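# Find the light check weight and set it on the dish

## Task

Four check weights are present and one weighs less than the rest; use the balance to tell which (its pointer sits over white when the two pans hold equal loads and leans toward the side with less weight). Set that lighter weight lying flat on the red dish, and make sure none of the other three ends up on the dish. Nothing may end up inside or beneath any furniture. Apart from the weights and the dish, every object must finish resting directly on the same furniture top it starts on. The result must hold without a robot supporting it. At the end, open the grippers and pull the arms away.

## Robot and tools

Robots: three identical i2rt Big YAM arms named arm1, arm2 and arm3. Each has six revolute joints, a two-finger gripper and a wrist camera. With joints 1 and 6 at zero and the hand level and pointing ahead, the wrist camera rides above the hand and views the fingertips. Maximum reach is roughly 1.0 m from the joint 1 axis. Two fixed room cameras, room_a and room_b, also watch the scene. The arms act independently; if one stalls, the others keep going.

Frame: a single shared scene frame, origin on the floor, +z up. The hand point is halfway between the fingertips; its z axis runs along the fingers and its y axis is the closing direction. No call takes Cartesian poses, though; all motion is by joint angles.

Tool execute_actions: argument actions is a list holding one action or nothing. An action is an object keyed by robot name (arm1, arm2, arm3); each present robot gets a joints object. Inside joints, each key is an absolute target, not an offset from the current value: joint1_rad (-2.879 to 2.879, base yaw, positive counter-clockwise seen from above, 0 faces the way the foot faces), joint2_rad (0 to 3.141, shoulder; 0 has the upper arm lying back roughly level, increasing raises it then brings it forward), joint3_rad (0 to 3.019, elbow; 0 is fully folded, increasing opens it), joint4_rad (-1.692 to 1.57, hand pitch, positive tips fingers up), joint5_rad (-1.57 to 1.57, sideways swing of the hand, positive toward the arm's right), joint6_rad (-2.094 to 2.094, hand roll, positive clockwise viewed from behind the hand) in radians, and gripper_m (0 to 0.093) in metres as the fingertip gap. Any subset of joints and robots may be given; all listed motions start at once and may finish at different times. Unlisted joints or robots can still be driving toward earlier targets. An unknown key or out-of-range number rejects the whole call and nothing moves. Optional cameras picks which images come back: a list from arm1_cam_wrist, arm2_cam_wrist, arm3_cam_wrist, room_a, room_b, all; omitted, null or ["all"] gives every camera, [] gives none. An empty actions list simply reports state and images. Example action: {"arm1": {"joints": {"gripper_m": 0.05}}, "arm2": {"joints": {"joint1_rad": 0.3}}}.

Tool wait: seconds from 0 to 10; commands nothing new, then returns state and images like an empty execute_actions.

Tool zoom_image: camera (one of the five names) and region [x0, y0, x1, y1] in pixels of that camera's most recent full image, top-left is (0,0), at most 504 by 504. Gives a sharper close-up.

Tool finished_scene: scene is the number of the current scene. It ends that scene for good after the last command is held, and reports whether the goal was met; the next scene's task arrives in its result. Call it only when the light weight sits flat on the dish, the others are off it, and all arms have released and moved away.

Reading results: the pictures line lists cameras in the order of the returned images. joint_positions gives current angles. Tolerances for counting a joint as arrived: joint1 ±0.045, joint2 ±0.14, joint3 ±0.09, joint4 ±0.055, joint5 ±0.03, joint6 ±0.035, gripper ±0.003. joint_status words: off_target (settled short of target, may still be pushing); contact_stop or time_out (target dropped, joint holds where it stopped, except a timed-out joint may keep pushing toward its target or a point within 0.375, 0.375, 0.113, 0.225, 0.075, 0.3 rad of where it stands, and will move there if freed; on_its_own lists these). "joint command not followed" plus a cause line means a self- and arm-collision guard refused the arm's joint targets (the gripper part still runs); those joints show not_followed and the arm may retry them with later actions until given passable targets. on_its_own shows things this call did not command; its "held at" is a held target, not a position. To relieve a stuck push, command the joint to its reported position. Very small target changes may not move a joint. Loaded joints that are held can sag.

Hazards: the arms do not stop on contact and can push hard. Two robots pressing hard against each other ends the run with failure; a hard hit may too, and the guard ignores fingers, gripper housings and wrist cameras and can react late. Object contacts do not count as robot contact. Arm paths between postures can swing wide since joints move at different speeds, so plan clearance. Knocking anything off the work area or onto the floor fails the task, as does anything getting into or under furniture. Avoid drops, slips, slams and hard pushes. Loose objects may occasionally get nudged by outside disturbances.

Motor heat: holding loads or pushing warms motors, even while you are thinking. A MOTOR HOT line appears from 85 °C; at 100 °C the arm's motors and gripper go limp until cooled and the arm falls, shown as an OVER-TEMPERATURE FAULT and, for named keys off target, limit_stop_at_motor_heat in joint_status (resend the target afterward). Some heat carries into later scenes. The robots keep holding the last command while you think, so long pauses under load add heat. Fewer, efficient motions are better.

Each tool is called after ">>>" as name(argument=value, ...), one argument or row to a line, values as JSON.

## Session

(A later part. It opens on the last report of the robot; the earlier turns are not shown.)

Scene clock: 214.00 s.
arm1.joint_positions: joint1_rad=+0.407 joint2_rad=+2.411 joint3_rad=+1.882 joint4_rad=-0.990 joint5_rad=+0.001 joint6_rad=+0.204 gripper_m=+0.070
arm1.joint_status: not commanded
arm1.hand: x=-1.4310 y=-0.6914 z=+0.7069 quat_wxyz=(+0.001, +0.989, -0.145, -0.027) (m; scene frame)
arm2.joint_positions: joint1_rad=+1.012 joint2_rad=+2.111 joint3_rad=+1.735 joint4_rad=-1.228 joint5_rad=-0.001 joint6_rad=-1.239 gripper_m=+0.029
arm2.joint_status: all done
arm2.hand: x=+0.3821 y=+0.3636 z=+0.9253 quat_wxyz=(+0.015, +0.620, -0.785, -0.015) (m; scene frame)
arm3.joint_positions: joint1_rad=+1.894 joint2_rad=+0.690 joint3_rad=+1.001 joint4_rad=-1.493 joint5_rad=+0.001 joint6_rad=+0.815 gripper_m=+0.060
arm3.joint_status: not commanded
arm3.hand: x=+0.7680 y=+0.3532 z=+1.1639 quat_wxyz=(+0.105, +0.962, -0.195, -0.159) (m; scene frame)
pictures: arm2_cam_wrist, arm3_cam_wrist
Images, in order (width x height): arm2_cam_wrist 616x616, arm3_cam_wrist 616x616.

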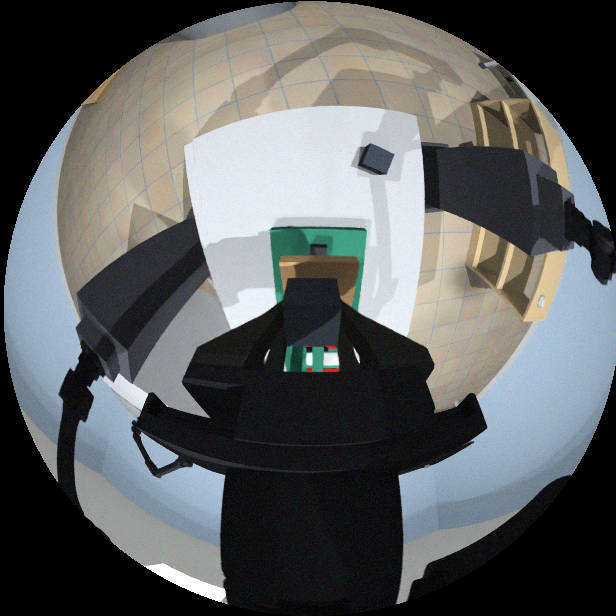

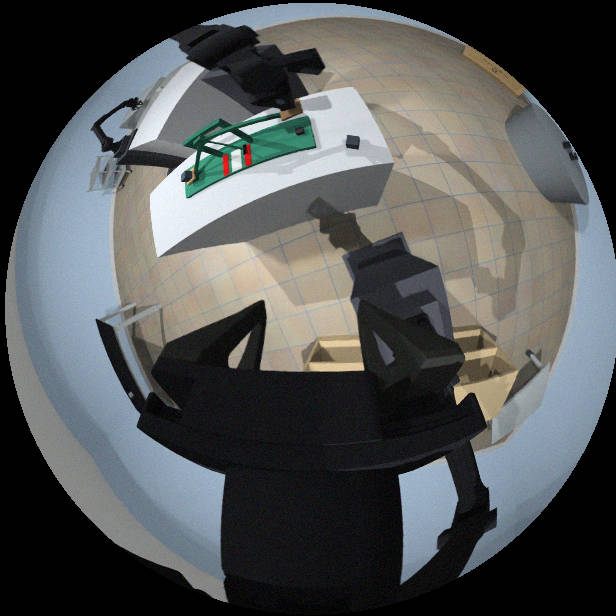

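>>> execute_actions(
  actions=[
    {"arm2":{"joints":{"gripper_m":0.075}}},
  ],
  cameras=["arm2_cam_wrist","arm3_cam_wrist"],
)

>>> wait(
  seconds=4,
)

>>> zoom_image(
  camera="arm3_cam_wrist",
  region=[170, 80, 330, 210],
)

Scene clock: 217.33 s.
arm1.joint_positions: joint1_rad=+0.407 joint2_rad=+2.411 joint3_rad=+1.882 joint4_rad=-0.990 joint5_rad=+0.001 joint6_rad=+0.204 gripper_m=+0.070
arm1.joint_status: not commanded
arm1.hand: x=-1.4310 y=-0.6914 z=+0.7069 quat_wxyz=(+0.001, +0.989, -0.145, -0.027) (m; scene frame)
arm2.joint_positions: joint1_rad=+1.012 joint2_rad=+2.111 joint3_rad=+1.735 joint4_rad=-1.228 joint5_rad=-0.001 joint6_rad=-1.238 gripper_m=+0.075
arm2.joint_status: all done
arm2.hand: x=+0.3821 y=+0.3636 z=+0.9253 quat_wxyz=(+0.015, +0.619, -0.785, -0.015) (m; scene frame)
arm3.joint_positions: joint1_rad=+1.894 joint2_rad=+0.690 joint3_rad=+1.001 joint4_rad=-1.493 joint5_rad=+0.001 joint6_rad=+0.815 gripper_m=+0.060
arm3.joint_status: not commanded
arm3.hand: x=+0.7680 y=+0.3532 z=+1.1639 quat_wxyz=(+0.105, +0.962, -0.195, -0.159) (m; scene frame)
pictures: arm2_cam_wrist, arm3_cam_wrist
Images, in order (width x height): arm2_cam_wrist 616x616, arm3_cam_wrist 616x616.

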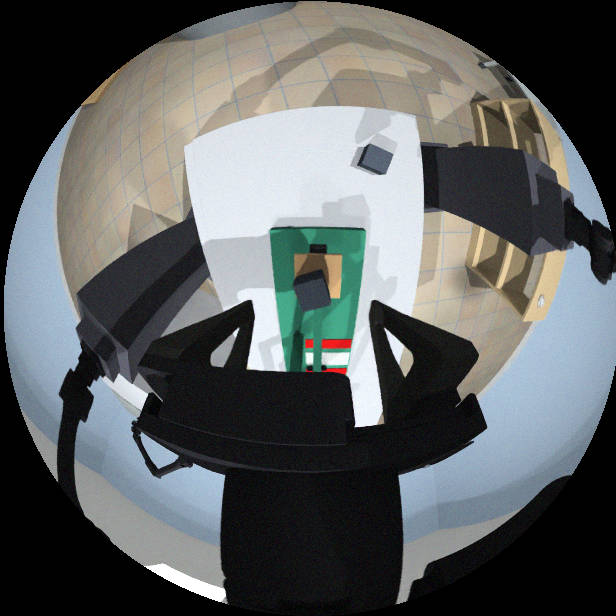

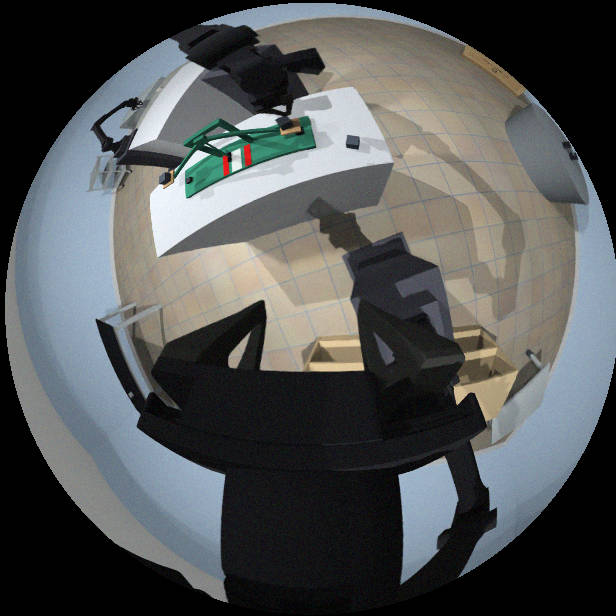

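Scene clock: 221.33 s.
arm1.joint_positions: joint1_rad=+0.407 joint2_rad=+2.411 joint3_rad=+1.882 joint4_rad=-0.990 joint5_rad=+0.001 joint6_rad=+0.204 gripper_m=+0.070
arm1.joint_status: not commanded
arm1.hand: x=-1.4310 y=-0.6914 z=+0.7069 quat_wxyz=(+0.001, +0.989, -0.145, -0.027) (m; scene frame)
arm2.joint_positions: joint1_rad=+1.012 joint2_rad=+2.111 joint3_rad=+1.735 joint4_rad=-1.228 joint5_rad=-0.001 joint6_rad=-1.238 gripper_m=+0.075
arm2.joint_status: all done
arm2.hand: x=+0.3821 y=+0.3636 z=+0.9253 quat_wxyz=(+0.015, +0.619, -0.785, -0.015) (m; scene frame)
arm3.joint_positions: joint1_rad=+1.894 joint2_rad=+0.690 joint3_rad=+1.001 joint4_rad=-1.493 joint5_rad=+0.001 joint6_rad=+0.815 gripper_m=+0.060
arm3.joint_status: not commanded
arm3.hand: x=+0.7680 y=+0.3532 z=+1.1639 quat_wxyz=(+0.105, +0.962, -0.195, -0.159) (m; scene frame)
wait: 4.00 s; at rest by 0.27 s
pictures: arm1_cam_wrist, arm2_cam_wrist, arm3_cam_wrist, room_a, room_b
Images, in order (width x height): arm1_cam_wrist 616x616, arm2_cam_wrist 616x616, arm3_cam_wrist 616x616, room_a 896x504, room_b 896x504.

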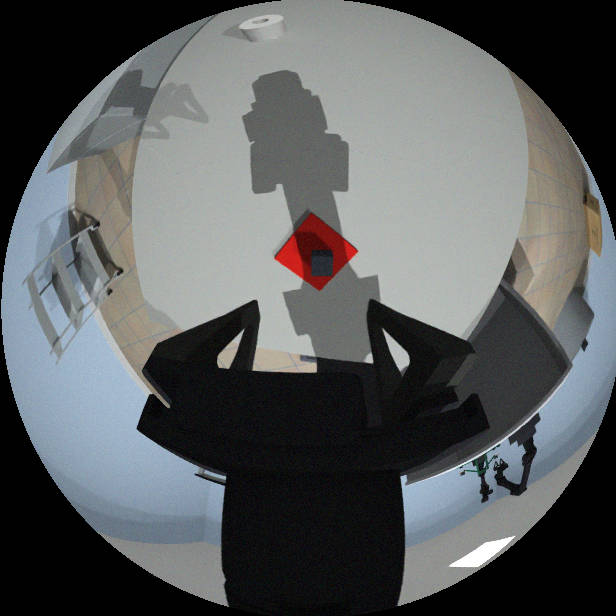

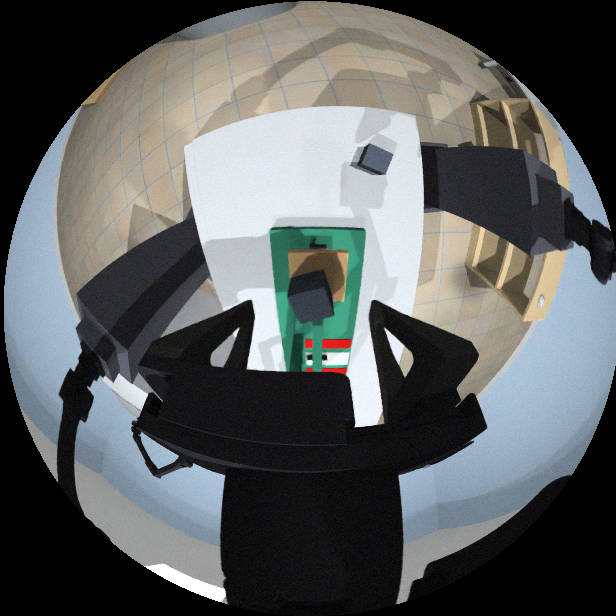

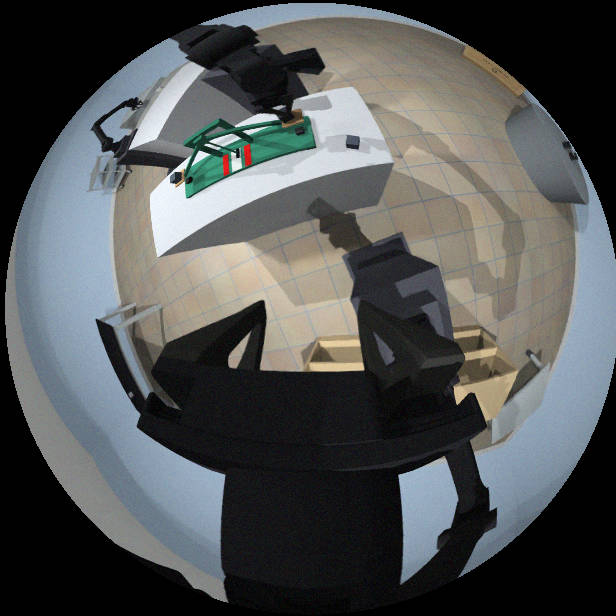

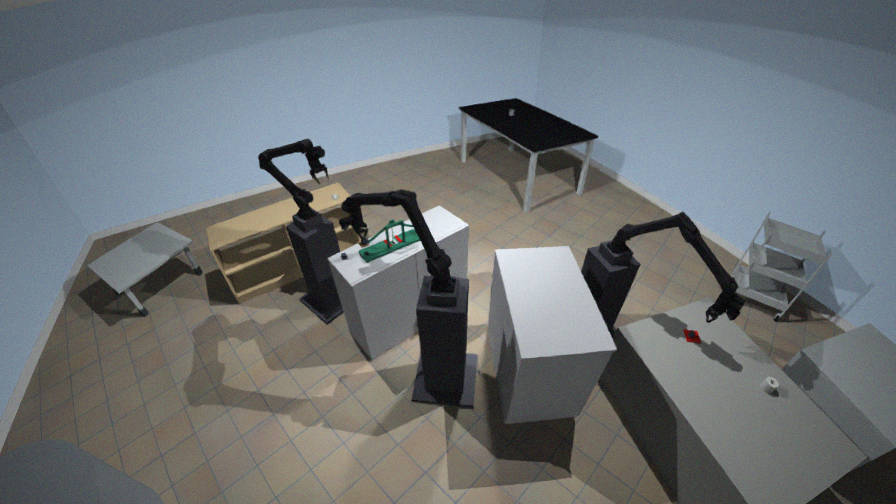

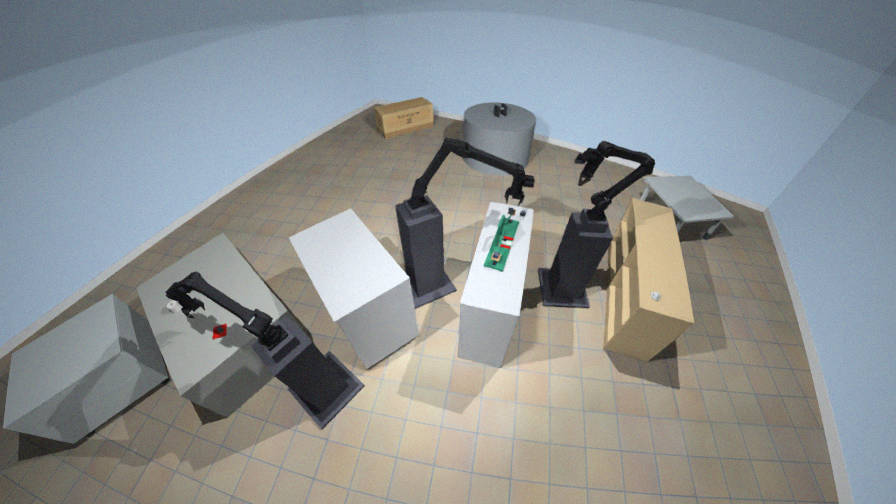

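Region (170, 80, 330, 210) of arm3_cam_wrist's 616x616 image, scaled by 3.150, with more detail than that image has; it fills the top 410 rows of this view, and the rest is white.

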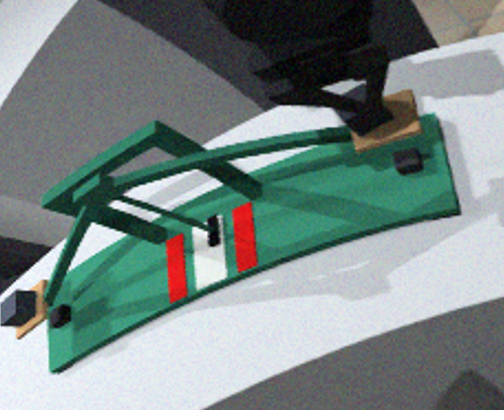

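Balanced, so D (already on the dish) is the light one. Retreat.

>>> execute_actions(
  actions=[
    {"arm2":{"joints":{"joint2_rad":1.5,"joint3_rad":1.5}},"arm1":{"joints":{"joint2_rad":1.9,"joint3_rad":1.6}}},
  ],
  cameras=["arm1_cam_wrist","arm3_cam_wrist","room_b"],
)

>>> zoom_image(
  camera="arm3_cam_wrist",
  region=[150, 80, 330, 210],
)

Scene clock: 225.00 s.
arm1.joint_positions: joint1_rad=+0.407 joint2_rad=+1.911 joint3_rad=+1.590 joint4_rad=-0.994 joint5_rad=+0.001 joint6_rad=+0.204 gripper_m=+0.070
arm1.joint_status: all done
arm1.hand: x=-1.3763 y=-0.6961 z=+0.9195 quat_wxyz=(+0.007, +0.981, -0.144, -0.129) (m; scene frame)
arm2.joint_positions: joint1_rad=+1.012 joint2_rad=+1.495 joint3_rad=+1.489 joint4_rad=-1.222 joint5_rad=-0.001 joint6_rad=-1.237 gripper_m=+0.075
arm2.joint_status: all done
arm2.hand: x=+0.2886 y=+0.3527 z=+1.1713 quat_wxyz=(-0.142, +0.610, -0.774, +0.086) (m; scene frame)
arm3.joint_positions: joint1_rad=+1.894 joint2_rad=+0.690 joint3_rad=+1.001 joint4_rad=-1.493 joint5_rad=+0.001 joint6_rad=+0.815 gripper_m=+0.060
arm3.joint_status: not commanded
arm3.hand: x=+0.7680 y=+0.3532 z=+1.1639 quat_wxyz=(+0.105, +0.962, -0.195, -0.159) (m; scene frame)
pictures: arm1_cam_wrist, arm3_cam_wrist, room_b
Images, in order (width x height): arm1_cam_wrist 616x616, arm3_cam_wrist 616x616, room_b 896x504.

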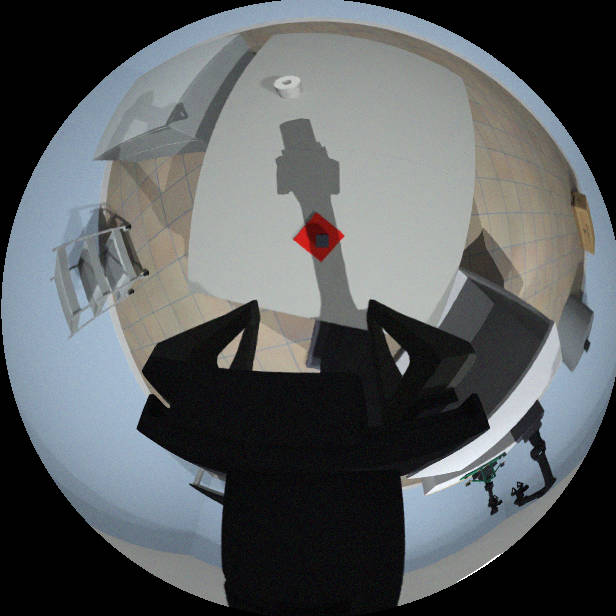

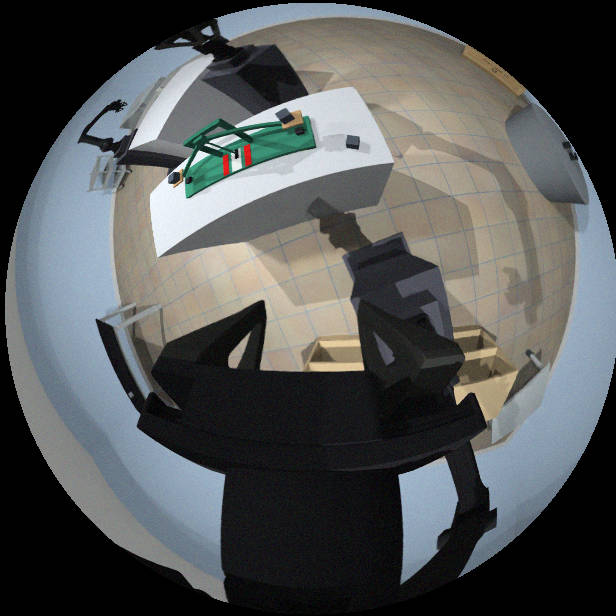

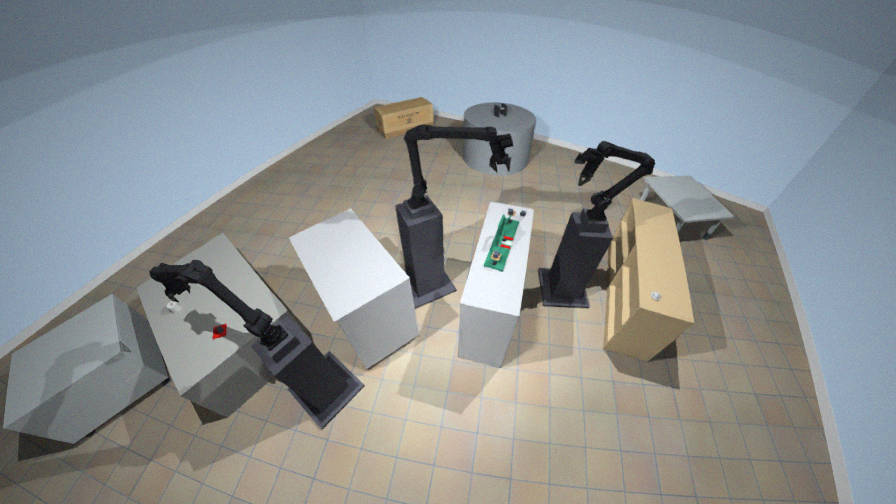

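Region (150, 80, 330, 210) of arm3_cam_wrist's 616x616 image, scaled by 2.800, with more detail than that image has.

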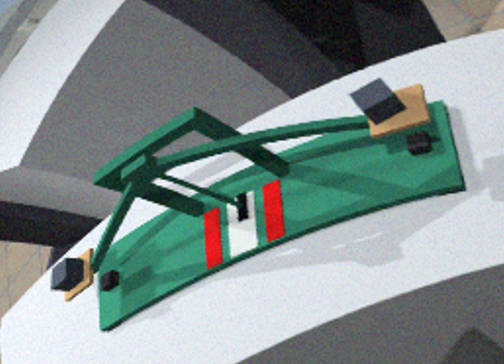

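>>> finished_scene(
  scene=1,
)

The scene is finished: the task was done.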